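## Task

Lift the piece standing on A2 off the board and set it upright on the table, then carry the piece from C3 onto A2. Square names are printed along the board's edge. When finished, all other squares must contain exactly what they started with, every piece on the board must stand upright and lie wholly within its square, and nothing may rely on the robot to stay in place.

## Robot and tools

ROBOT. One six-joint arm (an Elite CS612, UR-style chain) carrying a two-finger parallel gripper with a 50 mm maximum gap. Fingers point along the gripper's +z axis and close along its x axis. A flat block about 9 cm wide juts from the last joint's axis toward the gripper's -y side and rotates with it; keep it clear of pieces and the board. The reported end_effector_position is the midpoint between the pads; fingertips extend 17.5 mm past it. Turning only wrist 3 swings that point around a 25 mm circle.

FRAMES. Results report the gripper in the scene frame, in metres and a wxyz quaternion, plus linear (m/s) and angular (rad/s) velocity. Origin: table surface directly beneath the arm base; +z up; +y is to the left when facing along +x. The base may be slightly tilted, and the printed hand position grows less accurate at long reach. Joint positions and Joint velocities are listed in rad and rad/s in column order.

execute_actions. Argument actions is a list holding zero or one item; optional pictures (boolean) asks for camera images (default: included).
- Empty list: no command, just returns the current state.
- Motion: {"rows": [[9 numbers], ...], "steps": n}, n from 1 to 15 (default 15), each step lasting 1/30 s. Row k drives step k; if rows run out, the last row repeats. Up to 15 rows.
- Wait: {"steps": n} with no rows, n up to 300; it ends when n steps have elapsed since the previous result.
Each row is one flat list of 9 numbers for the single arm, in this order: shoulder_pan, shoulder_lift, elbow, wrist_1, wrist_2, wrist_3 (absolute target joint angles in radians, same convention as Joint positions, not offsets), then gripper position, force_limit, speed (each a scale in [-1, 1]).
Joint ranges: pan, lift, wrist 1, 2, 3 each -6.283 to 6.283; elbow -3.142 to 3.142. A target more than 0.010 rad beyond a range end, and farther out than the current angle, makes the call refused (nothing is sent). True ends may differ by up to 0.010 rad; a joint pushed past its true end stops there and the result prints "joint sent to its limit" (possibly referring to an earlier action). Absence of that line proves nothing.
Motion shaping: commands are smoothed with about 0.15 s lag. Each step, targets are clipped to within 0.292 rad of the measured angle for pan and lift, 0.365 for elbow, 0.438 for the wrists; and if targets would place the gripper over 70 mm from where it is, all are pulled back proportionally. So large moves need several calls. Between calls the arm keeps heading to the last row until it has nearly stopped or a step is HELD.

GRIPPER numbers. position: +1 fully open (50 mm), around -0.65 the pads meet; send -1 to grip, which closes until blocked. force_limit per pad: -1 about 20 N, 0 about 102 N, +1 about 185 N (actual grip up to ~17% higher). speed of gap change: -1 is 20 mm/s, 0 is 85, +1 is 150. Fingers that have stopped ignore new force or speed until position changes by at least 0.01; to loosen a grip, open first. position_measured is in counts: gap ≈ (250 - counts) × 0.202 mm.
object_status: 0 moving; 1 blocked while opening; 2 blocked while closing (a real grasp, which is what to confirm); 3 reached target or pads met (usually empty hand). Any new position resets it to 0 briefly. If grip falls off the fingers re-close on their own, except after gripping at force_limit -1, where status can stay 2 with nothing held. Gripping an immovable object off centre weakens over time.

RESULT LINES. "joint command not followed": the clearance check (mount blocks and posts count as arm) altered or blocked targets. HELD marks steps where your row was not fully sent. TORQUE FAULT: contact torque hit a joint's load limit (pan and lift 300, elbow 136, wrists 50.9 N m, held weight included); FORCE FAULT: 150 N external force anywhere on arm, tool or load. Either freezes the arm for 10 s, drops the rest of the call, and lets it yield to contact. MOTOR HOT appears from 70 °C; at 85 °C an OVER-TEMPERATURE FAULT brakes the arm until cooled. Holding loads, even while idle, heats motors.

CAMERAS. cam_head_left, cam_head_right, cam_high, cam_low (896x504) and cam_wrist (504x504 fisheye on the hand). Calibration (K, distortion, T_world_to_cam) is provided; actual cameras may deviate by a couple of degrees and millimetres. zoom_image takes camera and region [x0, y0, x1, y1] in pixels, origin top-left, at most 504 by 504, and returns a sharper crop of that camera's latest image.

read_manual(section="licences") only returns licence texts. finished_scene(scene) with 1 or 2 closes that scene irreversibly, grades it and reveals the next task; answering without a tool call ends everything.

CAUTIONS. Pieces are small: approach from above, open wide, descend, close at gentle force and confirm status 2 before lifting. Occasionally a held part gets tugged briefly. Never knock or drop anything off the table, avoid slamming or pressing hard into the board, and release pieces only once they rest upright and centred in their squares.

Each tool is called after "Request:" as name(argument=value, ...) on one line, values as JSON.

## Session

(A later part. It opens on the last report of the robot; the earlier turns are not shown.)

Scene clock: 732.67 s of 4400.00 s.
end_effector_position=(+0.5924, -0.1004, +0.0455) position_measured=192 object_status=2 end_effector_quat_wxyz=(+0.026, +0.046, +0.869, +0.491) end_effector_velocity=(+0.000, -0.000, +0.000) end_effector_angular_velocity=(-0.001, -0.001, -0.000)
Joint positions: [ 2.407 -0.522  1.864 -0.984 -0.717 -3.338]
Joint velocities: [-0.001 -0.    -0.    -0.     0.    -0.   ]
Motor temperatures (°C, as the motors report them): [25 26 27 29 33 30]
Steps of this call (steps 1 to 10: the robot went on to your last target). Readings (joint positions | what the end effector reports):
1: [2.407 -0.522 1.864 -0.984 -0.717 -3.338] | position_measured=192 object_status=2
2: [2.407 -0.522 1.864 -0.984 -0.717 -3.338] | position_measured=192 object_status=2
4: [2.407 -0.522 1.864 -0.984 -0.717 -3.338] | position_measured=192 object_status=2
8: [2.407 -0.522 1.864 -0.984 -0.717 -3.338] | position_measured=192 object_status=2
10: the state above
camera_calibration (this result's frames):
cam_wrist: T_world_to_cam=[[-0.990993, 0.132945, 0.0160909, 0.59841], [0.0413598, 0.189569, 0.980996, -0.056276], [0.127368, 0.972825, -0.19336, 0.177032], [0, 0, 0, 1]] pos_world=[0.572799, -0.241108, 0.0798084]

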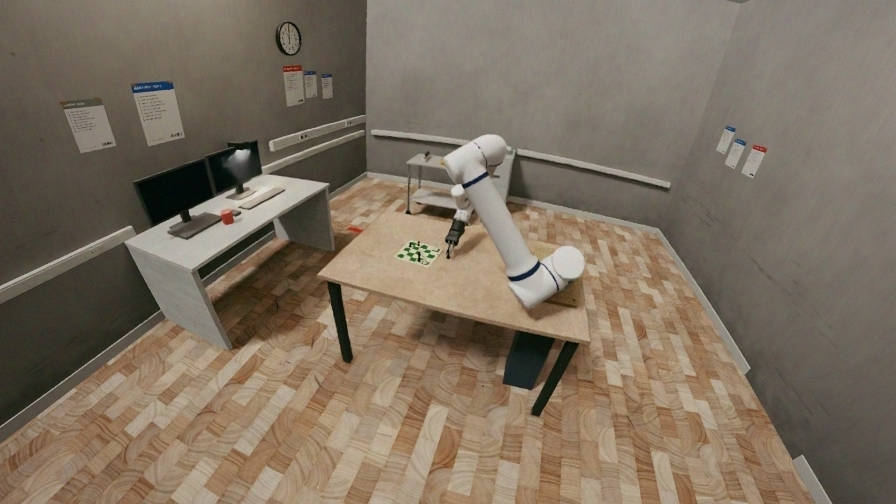

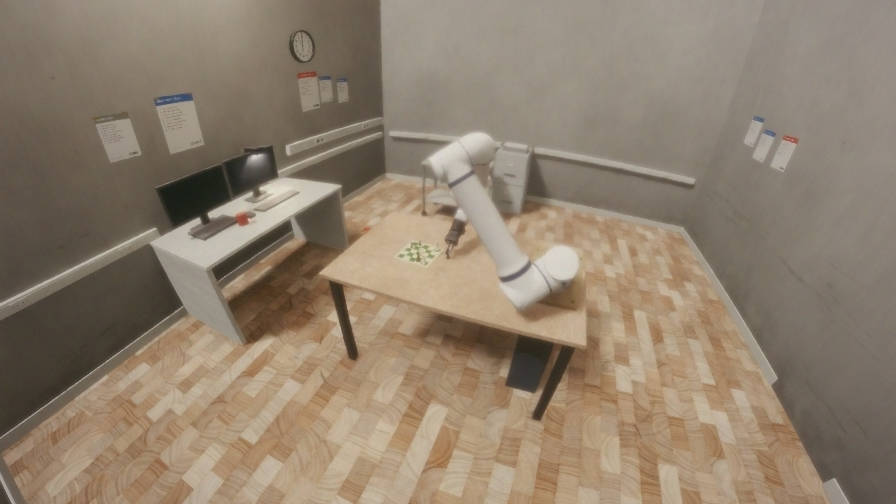

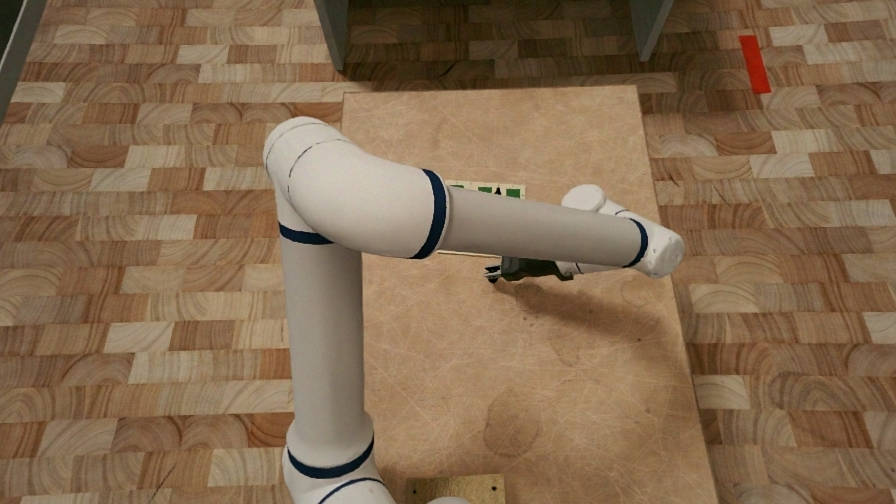

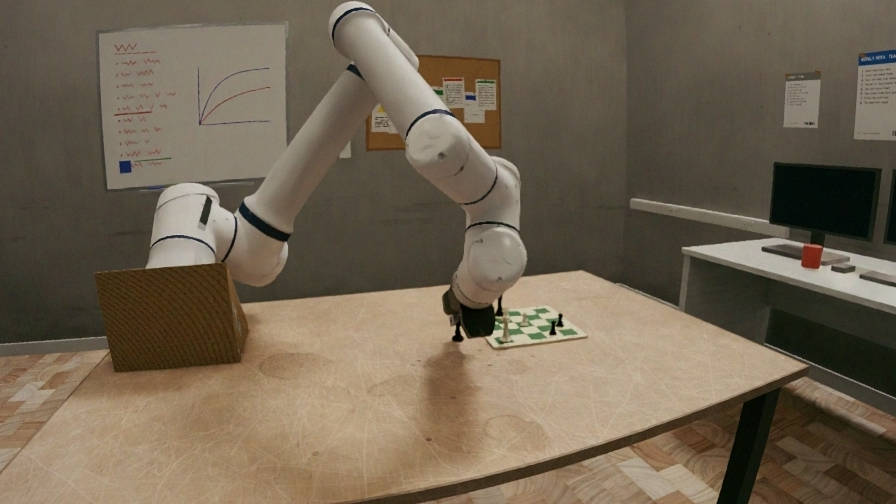

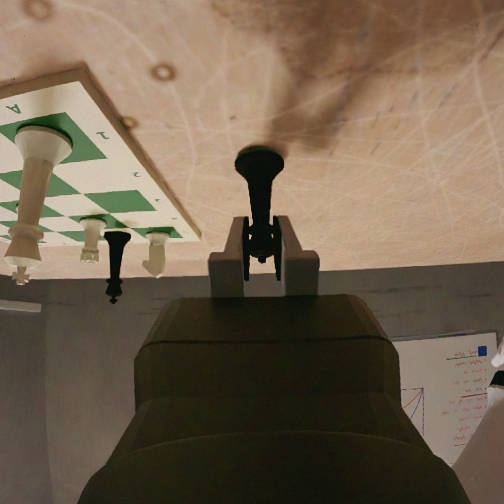

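Request:
execute_actions(actions=[{"rows": [[2.4077,-0.5212,1.8641,-0.9845,-0.7170,-3.3378,-0.98,0.3,-0.4],[2.4081,-0.5207,1.8641,-0.9850,-0.7166,-3.3380,-0.98,0.3,-0.4],[2.40848,-0.52014,1.86421,-0.98542,-0.71624,-3.33823,-0.98,0.3,-0.4]], "steps": 15}], pictures=false)

Request:
execute_actions(actions=[{"steps": 10}])

Request:
zoom_image(camera="cam_wrist", region=[180, 90, 340, 270])

Scene clock: 741.00 s of 4400.00 s.
end_effector_position=(+0.5923, -0.1004, +0.0440) position_measured=192 object_status=2 end_effector_quat_wxyz=(+0.026, +0.046, +0.869, +0.491) end_effector_velocity=(+0.000, +0.000, -0.000) end_effector_angular_velocity=(-0.001, +0.000, +0.001)
Joint positions: [ 2.408 -0.52   1.864 -0.985 -0.716 -3.338]
Joint velocities: [ 0.001 -0.    -0.    -0.001  0.     0.   ]
Motor temperatures (°C, as the motors report them): [25 26 27 29 33 30]
Steps of this call (steps 1 to 15: the robot went on to your last target; steps 16 to 90: nothing new was sent; then 4.83 s passed at rest; steps 91 to 105: all 15 steps of this action). Readings (joint positions | what the end effector reports):
91: [2.407 -0.522 1.864 -0.984 -0.717 -3.338] | position_measured=192 object_status=2
92: [2.407 -0.522 1.864 -0.984 -0.717 -3.338] | position_measured=192 object_status=2
94: [2.408 -0.521 1.864 -0.985 -0.717 -3.338] | position_measured=192 object_status=2
98: [2.408 -0.520 1.864 -0.985 -0.716 -3.338] | position_measured=192 object_status=2
105: the state above

Scene clock: 741.33 s of 4400.00 s.
end_effector_position=(+0.5923, -0.1004, +0.0440) position_measured=192 object_status=2 end_effector_quat_wxyz=(+0.026, +0.046, +0.869, +0.491) end_effector_velocity=(-0.000, -0.000, -0.000) end_effector_angular_velocity=(+0.001, +0.000, +0.000)
Joint positions: [ 2.408 -0.52   1.864 -0.985 -0.716 -3.338]
Joint velocities: [-0.     0.001 -0.    -0.    -0.    -0.   ]
Motor temperatures (°C, as the motors report them): [25 26 27 29 33 30]
Steps of this call (steps 1 to 10: the robot went on to your last target). Readings (joint positions | what the end effector reports):
1: [2.408 -0.520 1.864 -0.985 -0.716 -3.338] | position_measured=192 object_status=2
2: [2.408 -0.520 1.864 -0.985 -0.716 -3.338] | position_measured=192 object_status=2
4: [2.408 -0.520 1.864 -0.985 -0.716 -3.338] | position_measured=192 object_status=2
8: [2.408 -0.520 1.864 -0.985 -0.716 -3.338] | position_measured=192 object_status=2
10: the state above
camera_calibration (this result's frames):
cam_wrist: T_world_to_cam=[[-0.990993, 0.132945, 0.0160884, 0.598398], [0.0413594, 0.189583, 0.980993, -0.0548052], [0.127368, 0.972823, -0.193374, 0.176737], [0, 0, 0, 1]] pos_world=[0.572765, -0.241098, 0.0783127]

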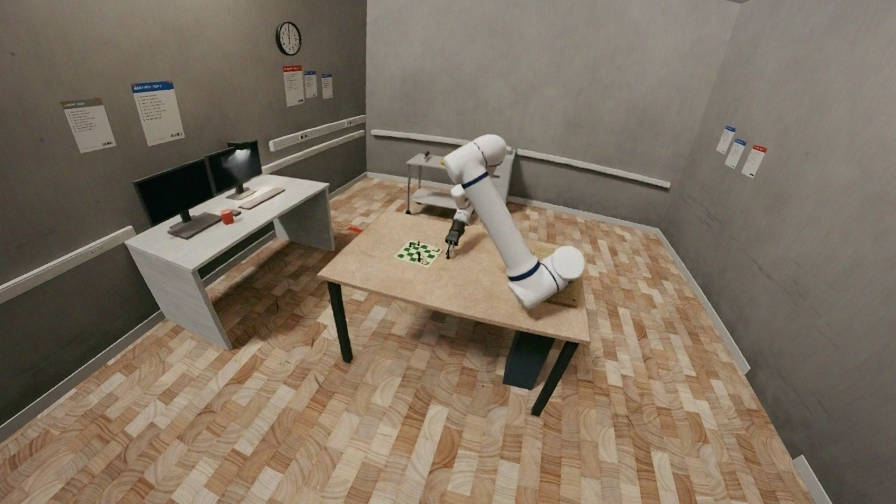

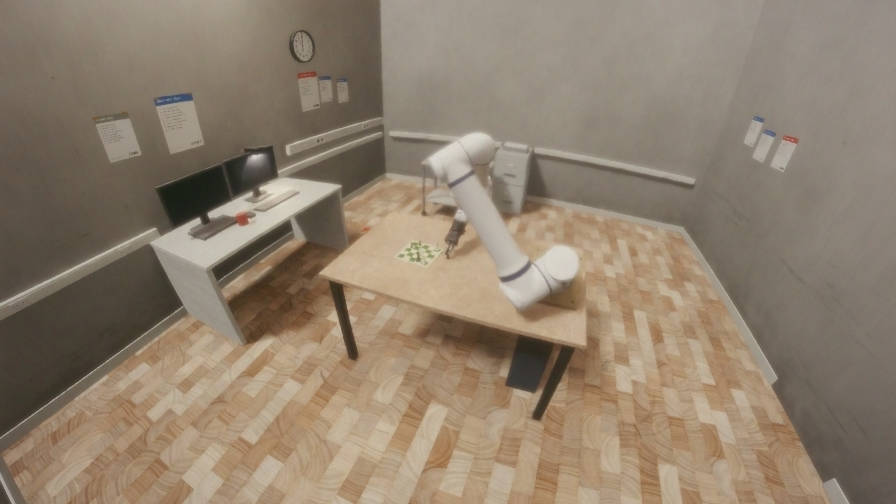

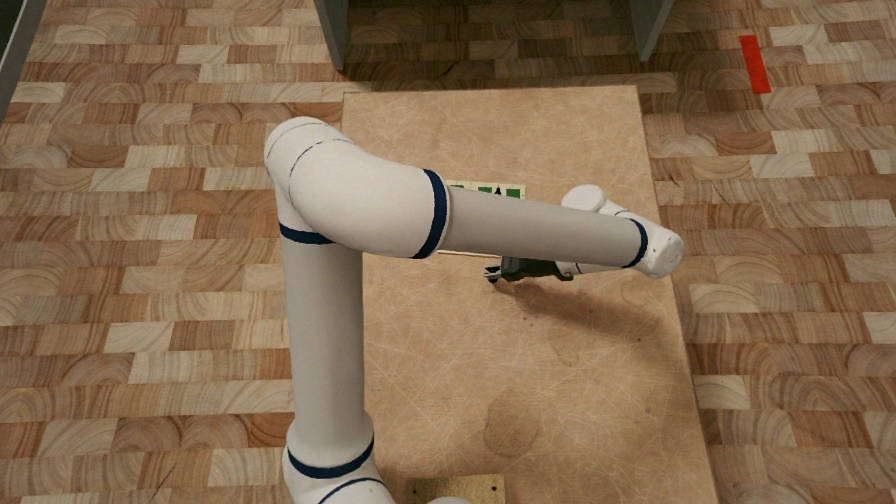

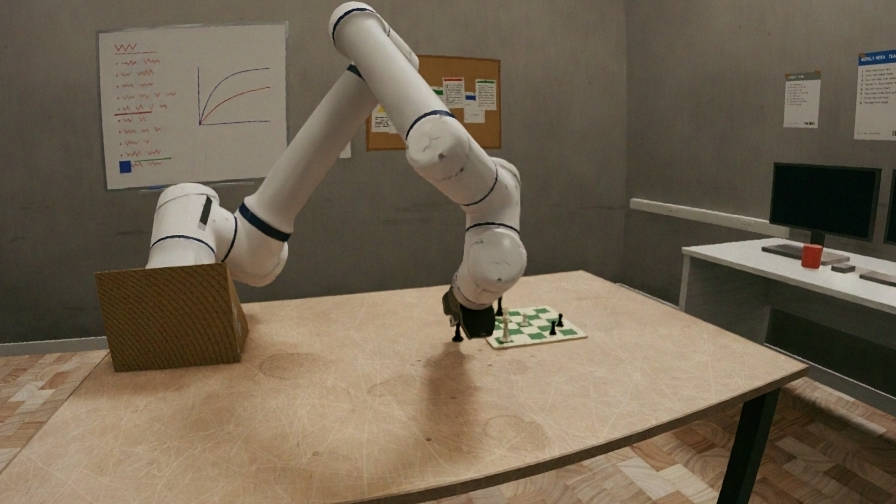

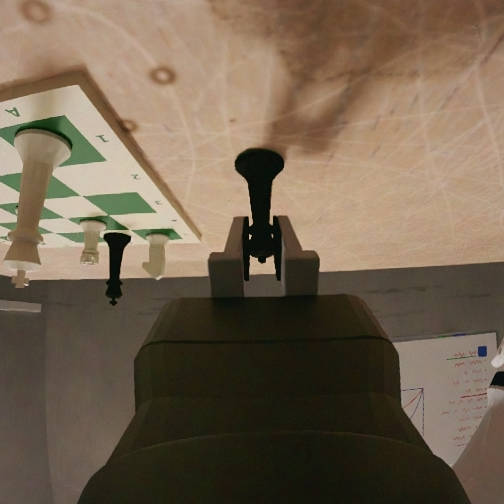

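Region (180, 90, 340, 270) of cam_wrist's 504x504 image, scaled by 2.800, with more detail than that image has.

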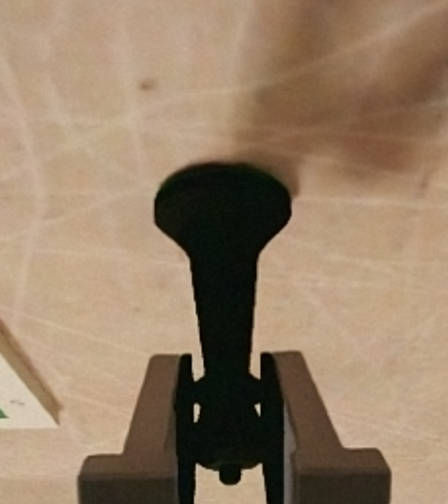

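Request:
execute_actions(actions=[{"rows": [[2.40848,-0.52014,1.86421,-0.98542,-0.71624,-3.33823,0.5,0.3,-0.6]], "steps": 15}], pictures=false)

Request:
execute_actions(actions=[{"steps": 15}])

Request:
zoom_image(camera="cam_wrist", region=[180, 90, 340, 270])

Scene clock: 747.10 s of 4400.00 s.
end_effector_position=(+0.5923, -0.1004, +0.0440) position_measured=81 object_status=0 end_effector_quat_wxyz=(+0.026, +0.046, +0.869, +0.491) end_effector_velocity=(-0.000, -0.000, -0.000) end_effector_angular_velocity=(+0.000, +0.000, +0.000)
Joint positions: [ 2.408 -0.52   1.864 -0.985 -0.716 -3.338]
Joint velocities: [-0.  0.  0. -0. -0. -0.]
Motor temperatures (°C, as the motors report them): [25 26 27 29 33 30]
Steps of this call (steps 1 to 15: the robot went on to your last target; steps 16 to 90: nothing new was sent; then 2.27 s passed at rest; steps 91 to 105: all 15 steps of this action). Readings (joint positions | what the end effector reports):
91: [2.408 -0.520 1.864 -0.985 -0.716 -3.338] | position_measured=186 object_status=0
92: [2.408 -0.520 1.864 -0.985 -0.716 -3.338] | position_measured=179 object_status=0
94: [2.408 -0.520 1.864 -0.985 -0.716 -3.338] | position_measured=164 object_status=0
98: [2.408 -0.520 1.864 -0.985 -0.716 -3.338] | position_measured=134 object_status=0
105: the state above

Scene clock: 747.60 s of 4400.00 s.
end_effector_position=(+0.5923, -0.1004, +0.0440) position_measured=78 object_status=3 end_effector_quat_wxyz=(+0.026, +0.046, +0.869, +0.491) end_effector_velocity=(-0.000, +0.000, +0.000) end_effector_angular_velocity=(-0.000, -0.000, +0.001)
Joint positions: [ 2.408 -0.52   1.864 -0.985 -0.716 -3.338]
Joint velocities: [ 0. -0. -0. -0. -0. -0.]
Motor temperatures (°C, as the motors report them): [25 26 27 29 33 30]
Steps of this call (steps 1 to 15: the robot went on to your last target). Readings (joint positions | what the end effector reports):
1: [2.408 -0.520 1.864 -0.985 -0.716 -3.338] | position_measured=78 object_status=0
2: [2.408 -0.520 1.864 -0.985 -0.716 -3.338] | position_measured=78 object_status=0
4: [2.408 -0.520 1.864 -0.985 -0.716 -3.338] | position_measured=78 object_status=0
8: [2.408 -0.520 1.864 -0.985 -0.716 -3.338] | position_measured=78 object_status=3
15: the state above
The arm was judged still, so your last target was given up. Only a new action makes it travel on or press farther. Fingers that are still opening or closing keep moving.
camera_calibration (this result's frames):
cam_wrist: T_world_to_cam=[[-0.990993, 0.132946, 0.0160891, 0.598398], [0.04136, 0.189583, 0.980993, -0.0548042], [0.127368, 0.972823, -0.193374, 0.176737], [0, 0, 0, 1]] pos_world=[0.572764, -0.241098, 0.0783111]

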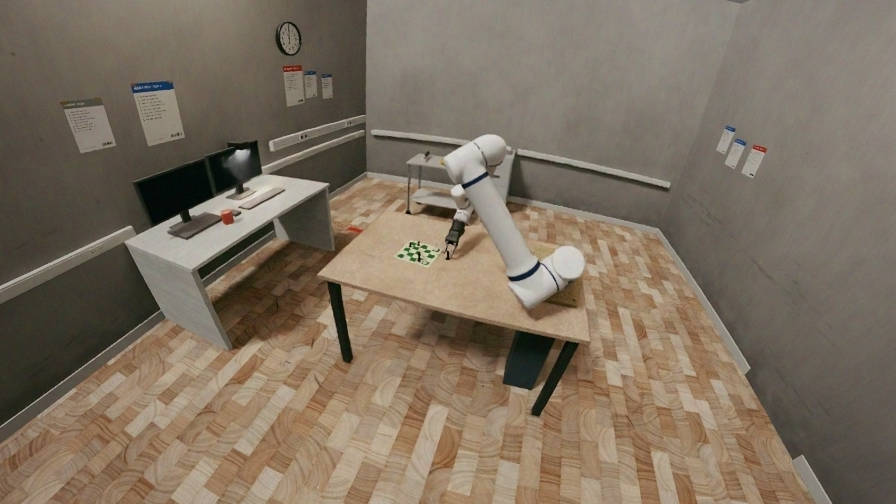

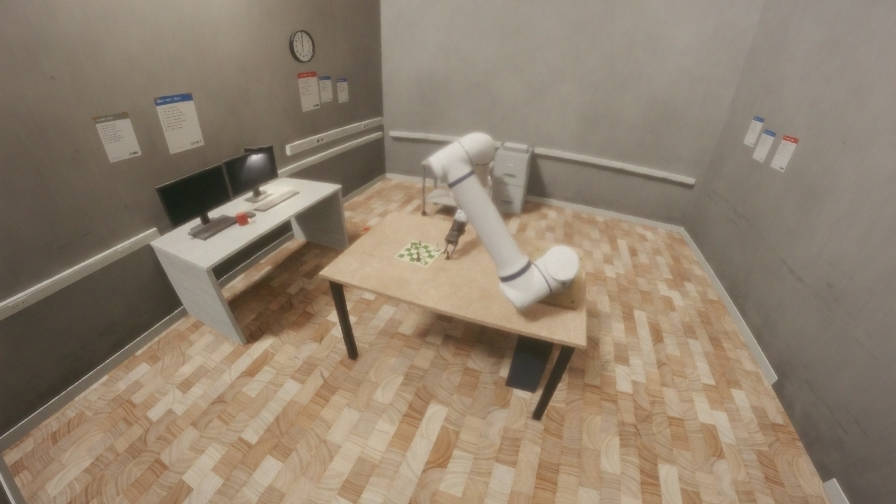

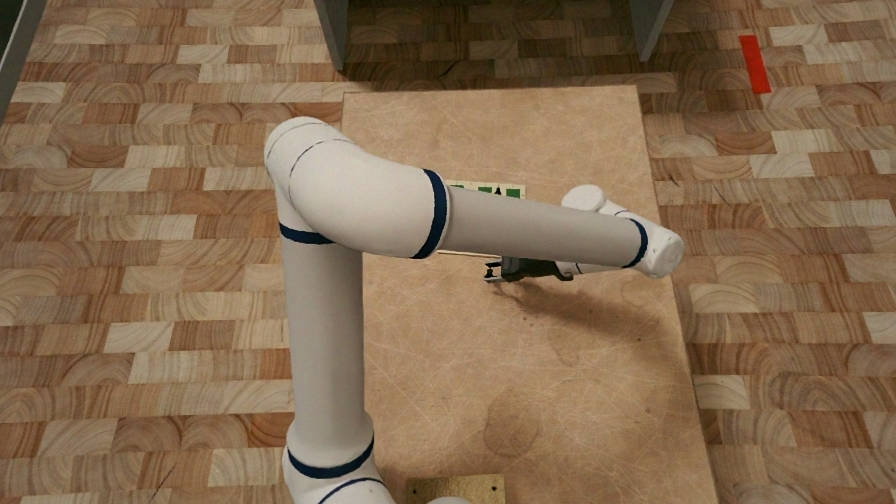

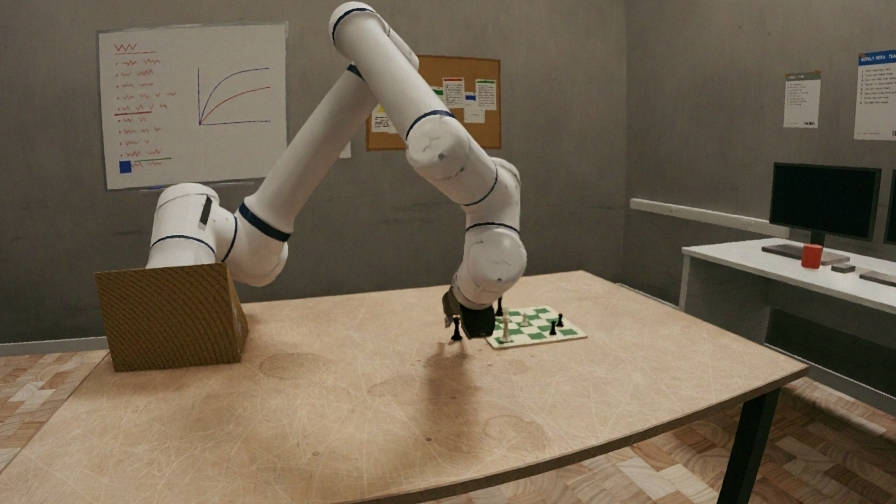

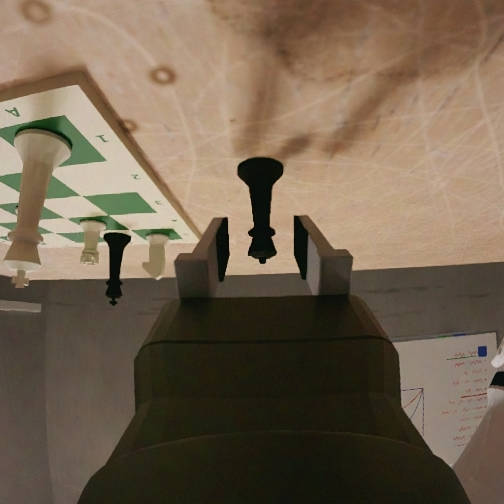

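Region (180, 90, 340, 270) of cam_wrist's 504x504 image, scaled by 2.800, with more detail than that image has.

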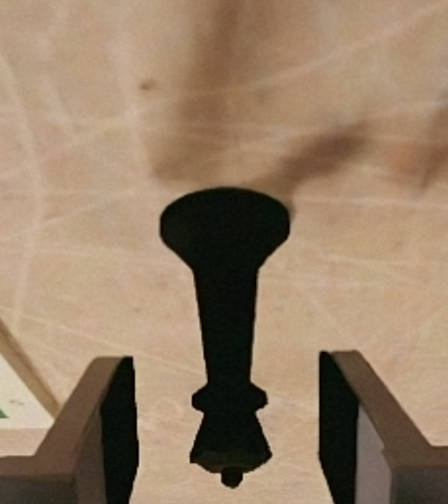

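Request:
execute_actions(actions=[{"rows": [[2.4081,-0.5207,1.8641,-0.9850,-0.7166,-3.3380,0.5,0.3,-0.6],[2.4073,-0.5218,1.8640,-0.9840,-0.7174,-3.3376,0.5,0.3,-0.6],[2.4061,-0.5234,1.8637,-0.9826,-0.7185,-3.3370,0.5,0.3,-0.6],[2.4045,-0.5256,1.8634,-0.9807,-0.7200,-3.3362,0.5,0.3,-0.6],[2.4025,-0.5283,1.8630,-0.9784,-0.7219,-3.3352,0.5,0.3,-0.6],[2.4001,-0.5316,1.8625,-0.9756,-0.7241,-3.3339,0.5,0.3,-0.6],[2.3973,-0.5354,1.8620,-0.9723,-0.7267,-3.3325,0.5,0.3,-0.6],[2.3941,-0.5397,1.8613,-0.9686,-0.7297,-3.3308,0.5,0.3,-0.6],[2.3905,-0.5446,1.8606,-0.9644,-0.7331,-3.3290,0.5,0.3,-0.6],[2.3869,-0.5495,1.8599,-0.9601,-0.7365,-3.3271,0.5,0.3,-0.6],[2.3833,-0.5544,1.8592,-0.9559,-0.7398,-3.3253,0.5,0.3,-0.6],[2.3797,-0.5593,1.8584,-0.9517,-0.7432,-3.3234,0.5,0.3,-0.6],[2.3761,-0.5642,1.8577,-0.9475,-0.7466,-3.3216,0.5,0.3,-0.6],[2.3725,-0.5691,1.8570,-0.9433,-0.7500,-3.3198,0.5,0.3,-0.6],[2.3685,-0.5745,1.8562,-0.9386,-0.7537,-3.3177,0.5,0.3,-0.6]], "steps": 15}], pictures=false)

Request:
execute_actions(actions=[{"rows": [[2.3687,-0.5790,1.8595,-0.9484,-0.7541,-3.3095,0.5,0.3,-0.6],[2.3691,-0.5865,1.8649,-0.9648,-0.7548,-3.2959,0.5,0.3,-0.6],[2.3697,-0.5971,1.8725,-0.9877,-0.7559,-3.2769,0.5,0.3,-0.6],[2.3704,-0.6106,1.8823,-1.0171,-0.7571,-3.2524,0.5,0.3,-0.6],[2.3713,-0.6272,1.8943,-1.0531,-0.7587,-3.2224,0.5,0.3,-0.6],[2.3724,-0.6467,1.9084,-1.0957,-0.7606,-3.1870,0.5,0.3,-0.6],[2.3736,-0.6693,1.9247,-1.1447,-0.7627,-3.1462,0.5,0.3,-0.6],[2.3749,-0.6934,1.9422,-1.1971,-0.7650,-3.1027,0.5,0.3,-0.6],[2.3763,-0.7189,1.9606,-1.2527,-0.7675,-3.0564,0.5,0.3,-0.6],[2.3777,-0.7445,1.9791,-1.3083,-0.7699,-3.0101,0.5,0.3,-0.6],[2.3790,-0.7701,1.9976,-1.3640,-0.7724,-2.9638,0.5,0.3,-0.6],[2.3805,-0.7972,2.0172,-1.4229,-0.7749,-2.9148,0.5,0.3,-0.6],[2.3819,-0.8242,2.0368,-1.4818,-0.7775,-2.8658,0.5,0.3,-0.6],[2.3833,-0.8498,2.0553,-1.5374,-0.7800,-2.8196,0.5,0.3,-0.6],[2.3847,-0.8754,2.0738,-1.5930,-0.7824,-2.7733,0.5,0.3,-0.6]], "steps": 15}], pictures=false)

Request:
execute_actions(actions=[{"rows": [[2.3967,-0.8836,2.0720,-1.6267,-0.7946,-2.7217,0.5,0.3,-0.6],[2.4088,-0.8917,2.0702,-1.6603,-0.8068,-2.6702,0.5,0.3,-0.6],[2.4208,-0.8999,2.0684,-1.6940,-0.8190,-2.6186,0.5,0.3,-0.6],[2.4328,-0.9081,2.0666,-1.7277,-0.8311,-2.5671,0.5,0.3,-0.6],[2.4449,-0.9162,2.0648,-1.7613,-0.8433,-2.5155,0.5,0.3,-0.6],[2.4569,-0.9244,2.0630,-1.7950,-0.8555,-2.4640,0.5,0.3,-0.6],[2.4689,-0.9326,2.0612,-1.8287,-0.8677,-2.4124,0.5,0.3,-0.6],[2.4810,-0.9407,2.0594,-1.8623,-0.8799,-2.3609,0.5,0.3,-0.6],[2.4930,-0.9489,2.0576,-1.8960,-0.8921,-2.3093,0.5,0.3,-0.6],[2.5050,-0.9571,2.0558,-1.9297,-0.9043,-2.2578,0.5,0.3,-0.6],[2.5171,-0.9652,2.0540,-1.9633,-0.9165,-2.2062,0.5,0.3,-0.6],[2.5291,-0.9734,2.0522,-1.9970,-0.9286,-2.1547,0.5,0.3,-0.6],[2.5411,-0.9816,2.0504,-2.0307,-0.9408,-2.1031,0.5,0.3,-0.6],[2.5532,-0.9897,2.0486,-2.0643,-0.9530,-2.0516,0.5,0.3,-0.6],[2.5652,-0.9979,2.0468,-2.0980,-0.9652,-2.0000,0.5,0.3,-0.6]], "steps": 15}], pictures=false)

Request:
execute_actions(actions=[{"rows": [[2.5722,-0.9922,2.0373,-2.0987,-0.9619,-1.9742,0.5,0.3,-0.6],[2.5792,-0.9865,2.0277,-2.0993,-0.9586,-1.9483,0.5,0.3,-0.6],[2.5862,-0.9808,2.0182,-2.1000,-0.9553,-1.9225,0.5,0.3,-0.6],[2.5932,-0.9751,2.0087,-2.1007,-0.9521,-1.8967,0.5,0.3,-0.6],[2.6002,-0.9694,1.9991,-2.1013,-0.9488,-1.8709,0.5,0.3,-0.6],[2.6072,-0.9637,1.9896,-2.1020,-0.9455,-1.8450,0.5,0.3,-0.6],[2.6142,-0.9580,1.9801,-2.1027,-0.9422,-1.8192,0.5,0.3,-0.6],[2.6212,-0.9524,1.9705,-2.1033,-0.9389,-1.7934,0.5,0.3,-0.6],[2.6282,-0.9467,1.9610,-2.1040,-0.9356,-1.7676,0.5,0.3,-0.6],[2.6352,-0.9410,1.9515,-2.1047,-0.9323,-1.7417,0.5,0.3,-0.6],[2.6422,-0.9353,1.9419,-2.1053,-0.9290,-1.7159,0.5,0.3,-0.6],[2.6492,-0.9296,1.9324,-2.1060,-0.9258,-1.6901,0.5,0.3,-0.6],[2.6562,-0.9239,1.9229,-2.1067,-0.9225,-1.6643,0.5,0.3,-0.6],[2.6632,-0.9182,1.9133,-2.1073,-0.9192,-1.6384,0.5,0.3,-0.6],[2.6702,-0.9125,1.9038,-2.1080,-0.9159,-1.6126,0.5,0.3,-0.6]], "steps": 15}], pictures=false)

Request:
execute_actions(actions=[{"rows": [[2.6732,-0.9090,1.9055,-2.1153,-0.9146,-1.6092,0.5,0.3,-0.6],[2.6761,-0.9055,1.9073,-2.1227,-0.9134,-1.6058,0.5,0.3,-0.6],[2.6791,-0.9020,1.9090,-2.1300,-0.9121,-1.6025,0.5,0.3,-0.6],[2.6820,-0.8985,1.9108,-2.1373,-0.9108,-1.5991,0.5,0.3,-0.6],[2.6850,-0.8950,1.9125,-2.1447,-0.9096,-1.5957,0.5,0.3,-0.6],[2.6876,-0.8918,1.9141,-2.1512,-0.9084,-1.5927,0.5,0.3,-0.6],[2.6900,-0.8890,1.9155,-2.1571,-0.9074,-1.5900,0.5,0.3,-0.6],[2.6923,-0.8862,1.9169,-2.1630,-0.9064,-1.5873,0.5,0.3,-0.6],[2.6944,-0.8837,1.9181,-2.1681,-0.9055,-1.5849,0.5,0.3,-0.6],[2.6962,-0.8816,1.9191,-2.1725,-0.9047,-1.5829,0.5,0.3,-0.6],[2.6976,-0.8799,1.9200,-2.1762,-0.9041,-1.5812,0.5,0.3,-0.6],[2.6988,-0.8785,1.9207,-2.1791,-0.9036,-1.5798,0.5,0.3,-0.6],[2.6997,-0.8774,1.9212,-2.1813,-0.9032,-1.5788,0.5,0.3,-0.6]], "steps": 15}], pictures=false)

Request:
execute_actions(actions=[{"steps": 15}])

Scene clock: 868.10 s of 4400.00 s.
end_effector_position=(+0.5927, -0.1004, +0.0798) position_measured=78 object_status=3 end_effector_quat_wxyz=(+0.026, +0.046, +0.869, +0.491) end_effector_velocity=(-0.002, +0.001, +0.133) end_effector_angular_velocity=(-0.001, +0.000, +0.000)
Joint positions: [ 2.381 -0.558  1.859 -0.953 -0.742 -3.324]
Joint velocities: [-0.103 -0.14  -0.02   0.121 -0.097  0.053]
Motor temperatures (°C, as the motors report them): [25 26 27 29 33 30]
Steps of this call (steps 1 to 90: nothing new was sent; then 117.00 s passed at rest; steps 91 to 105: all 15 steps of this action). Readings (joint positions | what the end effector reports):
91: [2.408 -0.520 1.864 -0.985 -0.716 -3.338] | position_measured=78 object_status=3
92: [2.408 -0.520 1.864 -0.985 -0.716 -3.338] | position_measured=78 object_status=3
94: [2.408 -0.521 1.864 -0.984 -0.717 -3.338] | position_measured=78 object_status=3
98: [2.402 -0.529 1.863 -0.977 -0.723 -3.335] | position_measured=78 object_status=3
105: the state above

Scene clock: 868.60 s of 4400.00 s.
end_effector_position=(+0.5877, -0.1007, +0.0998) position_measured=78 object_status=3 end_effector_quat_wxyz=(+0.006, +0.046, +0.944, +0.327) end_effector_velocity=(+0.024, -0.012, +0.065) end_effector_angular_velocity=(-1.258, +0.013, -0.103)
Joint positions: [ 2.38  -0.789  2.011 -1.405 -0.774 -2.929]
Joint velocities: [ 0.039 -0.743  0.535 -1.598 -0.071  1.334]
Motor temperatures (°C, as the motors report them): [25 26 27 29 33 30]
Steps of this call (steps 1 to 15: all 15 steps of this action). Readings (joint positions | what the end effector reports):
1: [2.377 -0.563 1.858 -0.950 -0.745 -3.322] | position_measured=78 object_status=3
2: [2.375 -0.568 1.858 -0.950 -0.748 -3.317] | position_measured=78 object_status=3
4: [2.373 -0.581 1.865 -0.966 -0.751 -3.300] | position_measured=78 object_status=3
8: [2.372 -0.631 1.899 -1.067 -0.758 -3.212] | position_measured=78 object_status=3
15: the state above

Scene clock: 869.10 s of 4400.00 s.
end_effector_position=(+0.6540, -0.1127, +0.1200) position_measured=78 object_status=3 end_effector_quat_wxyz=(-0.018, +0.147, +0.987, +0.057) end_effector_velocity=(+0.209, +0.015, +0.077) end_effector_angular_velocity=(-1.044, -0.021, -0.507)
Joint positions: [ 2.524 -0.969  2.052 -1.981 -0.924 -2.177]
Joint velocities: [ 0.353 -0.247 -0.048 -0.995 -0.356  1.519]
Motor temperatures (°C, as the motors report them): [25 26 27 29 33 30]
Steps of this call (steps 1 to 15: all 15 steps of this action). Readings (joint positions | what the end effector reports):
1: [2.382 -0.813 2.028 -1.458 -0.777 -2.884] | position_measured=78 object_status=3
2: [2.387 -0.833 2.040 -1.506 -0.783 -2.836] | position_measured=78 object_status=3
4: [2.402 -0.863 2.053 -1.591 -0.799 -2.739] | position_measured=78 object_status=3
8: [2.443 -0.908 2.060 -1.740 -0.841 -2.537] | position_measured=78 object_status=3
15: the state above

Scene clock: 869.60 s of 4400.00 s.
end_effector_position=(+0.7447, -0.0909, +0.1085) position_measured=78 object_status=3 end_effector_quat_wxyz=(-0.000, +0.280, +0.960, -0.000) end_effector_velocity=(+0.165, +0.059, -0.065) end_effector_angular_velocity=(-0.005, -0.003, -0.534)
Joint positions: [ 2.646 -0.932  1.936 -2.105 -0.927 -1.702]
Joint velocities: [ 0.208  0.164 -0.28  -0.03   0.093  0.77 ]
Motor temperatures (°C, as the motors report them): [25 26 27 29 33 30]
Steps of this call (steps 1 to 15: all 15 steps of this action). Readings (joint positions | what the end effector reports):
1: [2.536 -0.977 2.050 -2.013 -0.935 -2.128] | position_measured=78 object_status=3
2: [2.546 -0.981 2.046 -2.036 -0.942 -2.084] | position_measured=78 object_status=3
4: [2.564 -0.981 2.034 -2.066 -0.948 -2.011] | position_measured=78 object_status=3
8: [2.596 -0.968 2.001 -2.092 -0.946 -1.890] | position_measured=78 object_status=3
15: the state above

Scene clock: 870.10 s of 4400.00 s.
end_effector_position=(+0.7637, -0.0837, +0.0661) position_measured=78 object_status=3 end_effector_quat_wxyz=(+0.000, +0.310, +0.951, -0.001) end_effector_velocity=(+0.001, +0.002, -0.034) end_effector_angular_velocity=(+0.001, +0.000, -0.004)
Joint positions: [ 2.697 -0.881  1.92  -2.174 -0.905 -1.583]
Joint velocities: [ 0.029  0.033  0.012 -0.065  0.013  0.037]
Motor temperatures (°C, as the motors report them): [25 26 27 29 33 30]
Steps of this call (steps 1 to 15: all 15 steps of this action). Readings (joint positions | what the end effector reports):
1: [2.653 -0.926 1.928 -2.106 -0.924 -1.678] | position_measured=78 object_status=3
2: [2.658 -0.921 1.922 -2.109 -0.921 -1.659] | position_measured=78 object_status=3
4: [2.668 -0.913 1.916 -2.118 -0.917 -1.633] | position_measured=78 object_status=3
8: [2.682 -0.898 1.914 -2.142 -0.911 -1.604] | position_measured=78 object_status=3
15: the state above

Scene clock: 870.60 s of 4400.00 s.
end_effector_position=(+0.7639, -0.0836, +0.0625) position_measured=78 object_status=3 end_effector_quat_wxyz=(+0.000, +0.310, +0.951, -0.001) end_effector_velocity=(+0.001, +0.000, +0.001) end_effector_angular_velocity=(-0.001, -0.002, +0.001)
Joint positions: [ 2.7   -0.877  1.921 -2.181 -0.903 -1.579]
Joint velocities: [-0.    -0.001  0.    -0.001 -0.     0.   ]
Motor temperatures (°C, as the motors report them): [25 26 27 29 33 30]
Steps of this call (steps 1 to 15: the robot went on to your last target). Readings (joint positions | what the end effector reports):
1: [2.697 -0.880 1.920 -2.176 -0.904 -1.582] | position_measured=78 object_status=3
2: [2.698 -0.879 1.920 -2.178 -0.904 -1.581] | position_measured=78 object_status=3
4: [2.699 -0.878 1.921 -2.179 -0.904 -1.580] | position_measured=78 object_status=3
8: [2.699 -0.878 1.921 -2.181 -0.903 -1.579] | position_measured=78 object_status=3
15: the state above
The arm was judged still, so your last target was given up. Only a new action makes it travel on or press farther. Fingers that are still opening or closing keep moving.
camera_calibration (this result's frames):
cam_wrist: T_world_to_cam=[[-0.790982, 0.61165, -0.0152466, 0.655019], [0.571137, 0.747069, 0.340133, -0.401312], [0.219432, 0.260331, -0.940254, 0.0589594], [0, 0, 0, 1]] pos_world=[0.734375, -0.116184, 0.201923]

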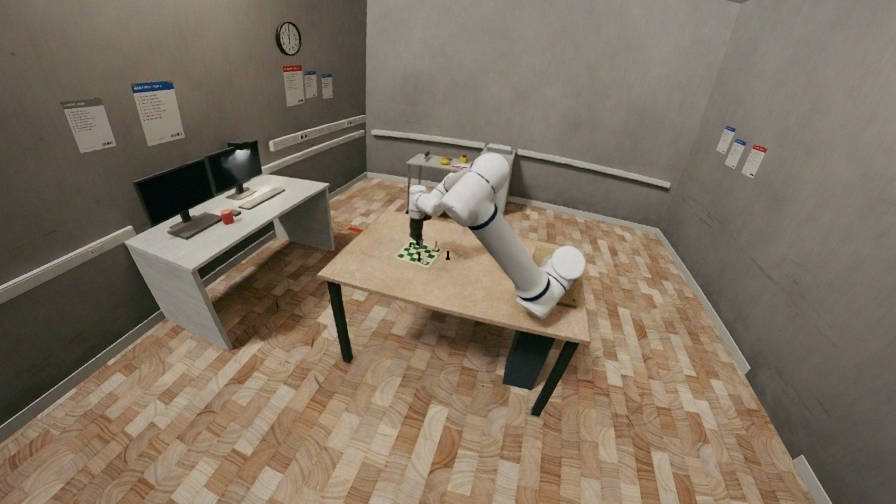

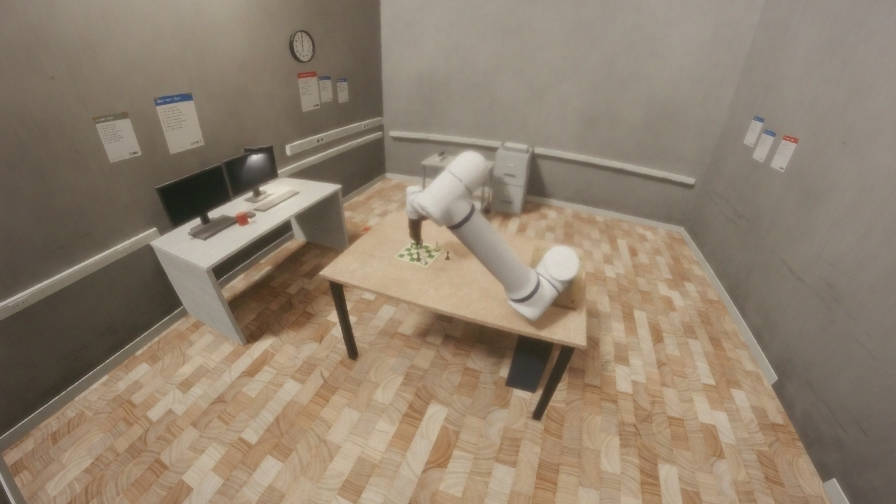

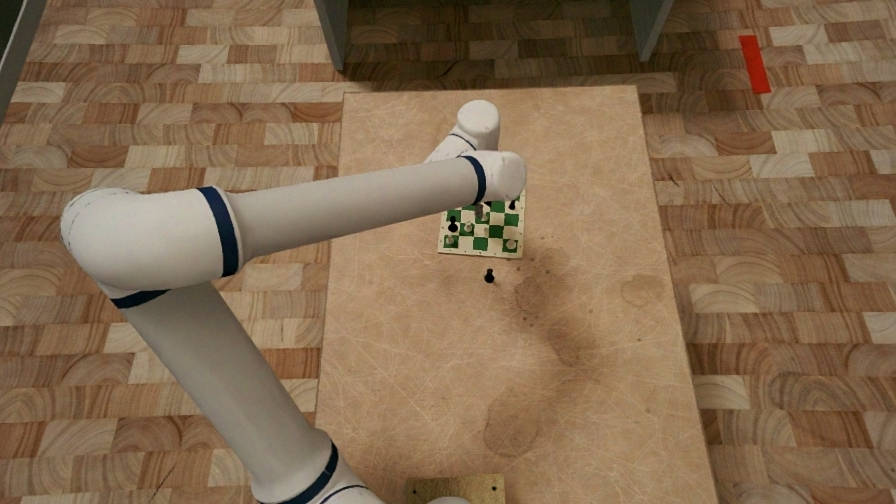

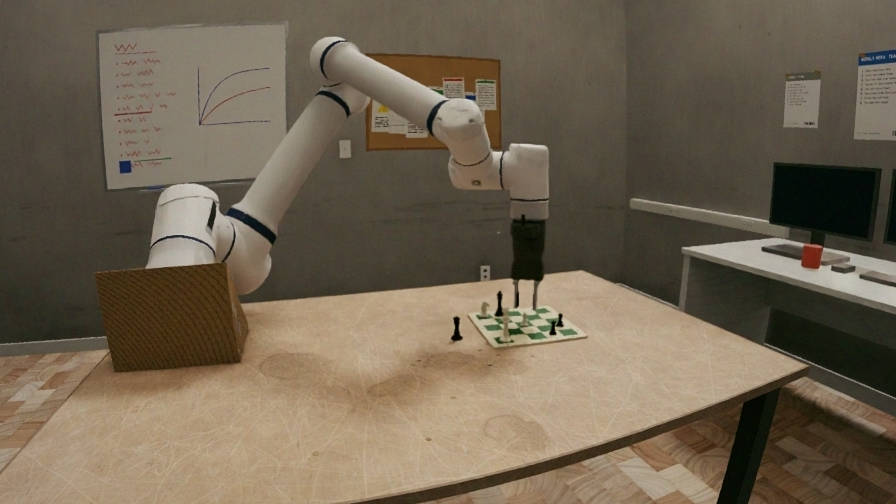

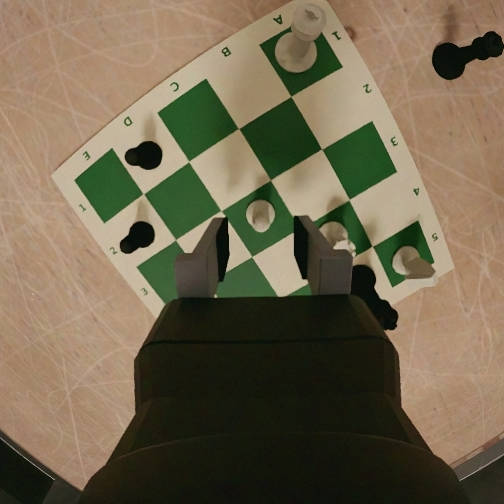

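The queen stands upright. Now zoom in on the pawn.

Request:
zoom_image(camera="cam_wrist", region=[190, 160, 330, 280])

Request:
zoom_image(camera="cam_low", region=[440, 270, 600, 360])

Region (190, 160, 330, 280) of cam_wrist's 504x504 image, scaled by 3.600, with more detail than that image has; it fills the top 432 rows of this view, and the rest is white.

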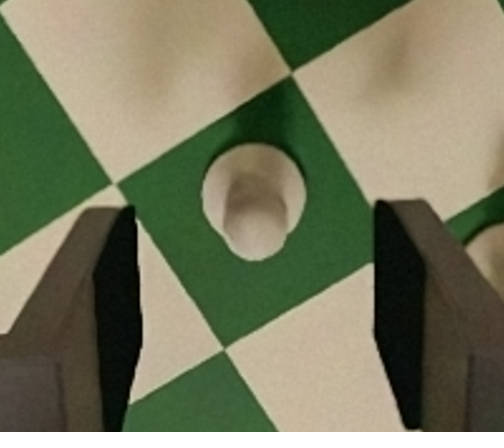

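Region (440, 270, 600, 360) of cam_low's 896x504 image, scaled by 3.150, with more detail than that image has; it fills the top 284 rows of this view, and the rest is white.

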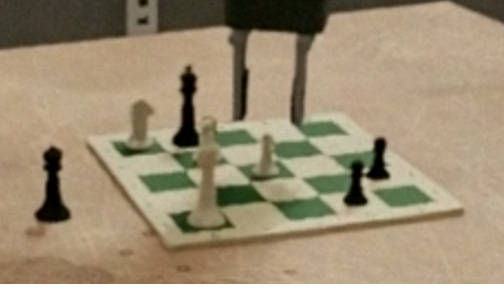

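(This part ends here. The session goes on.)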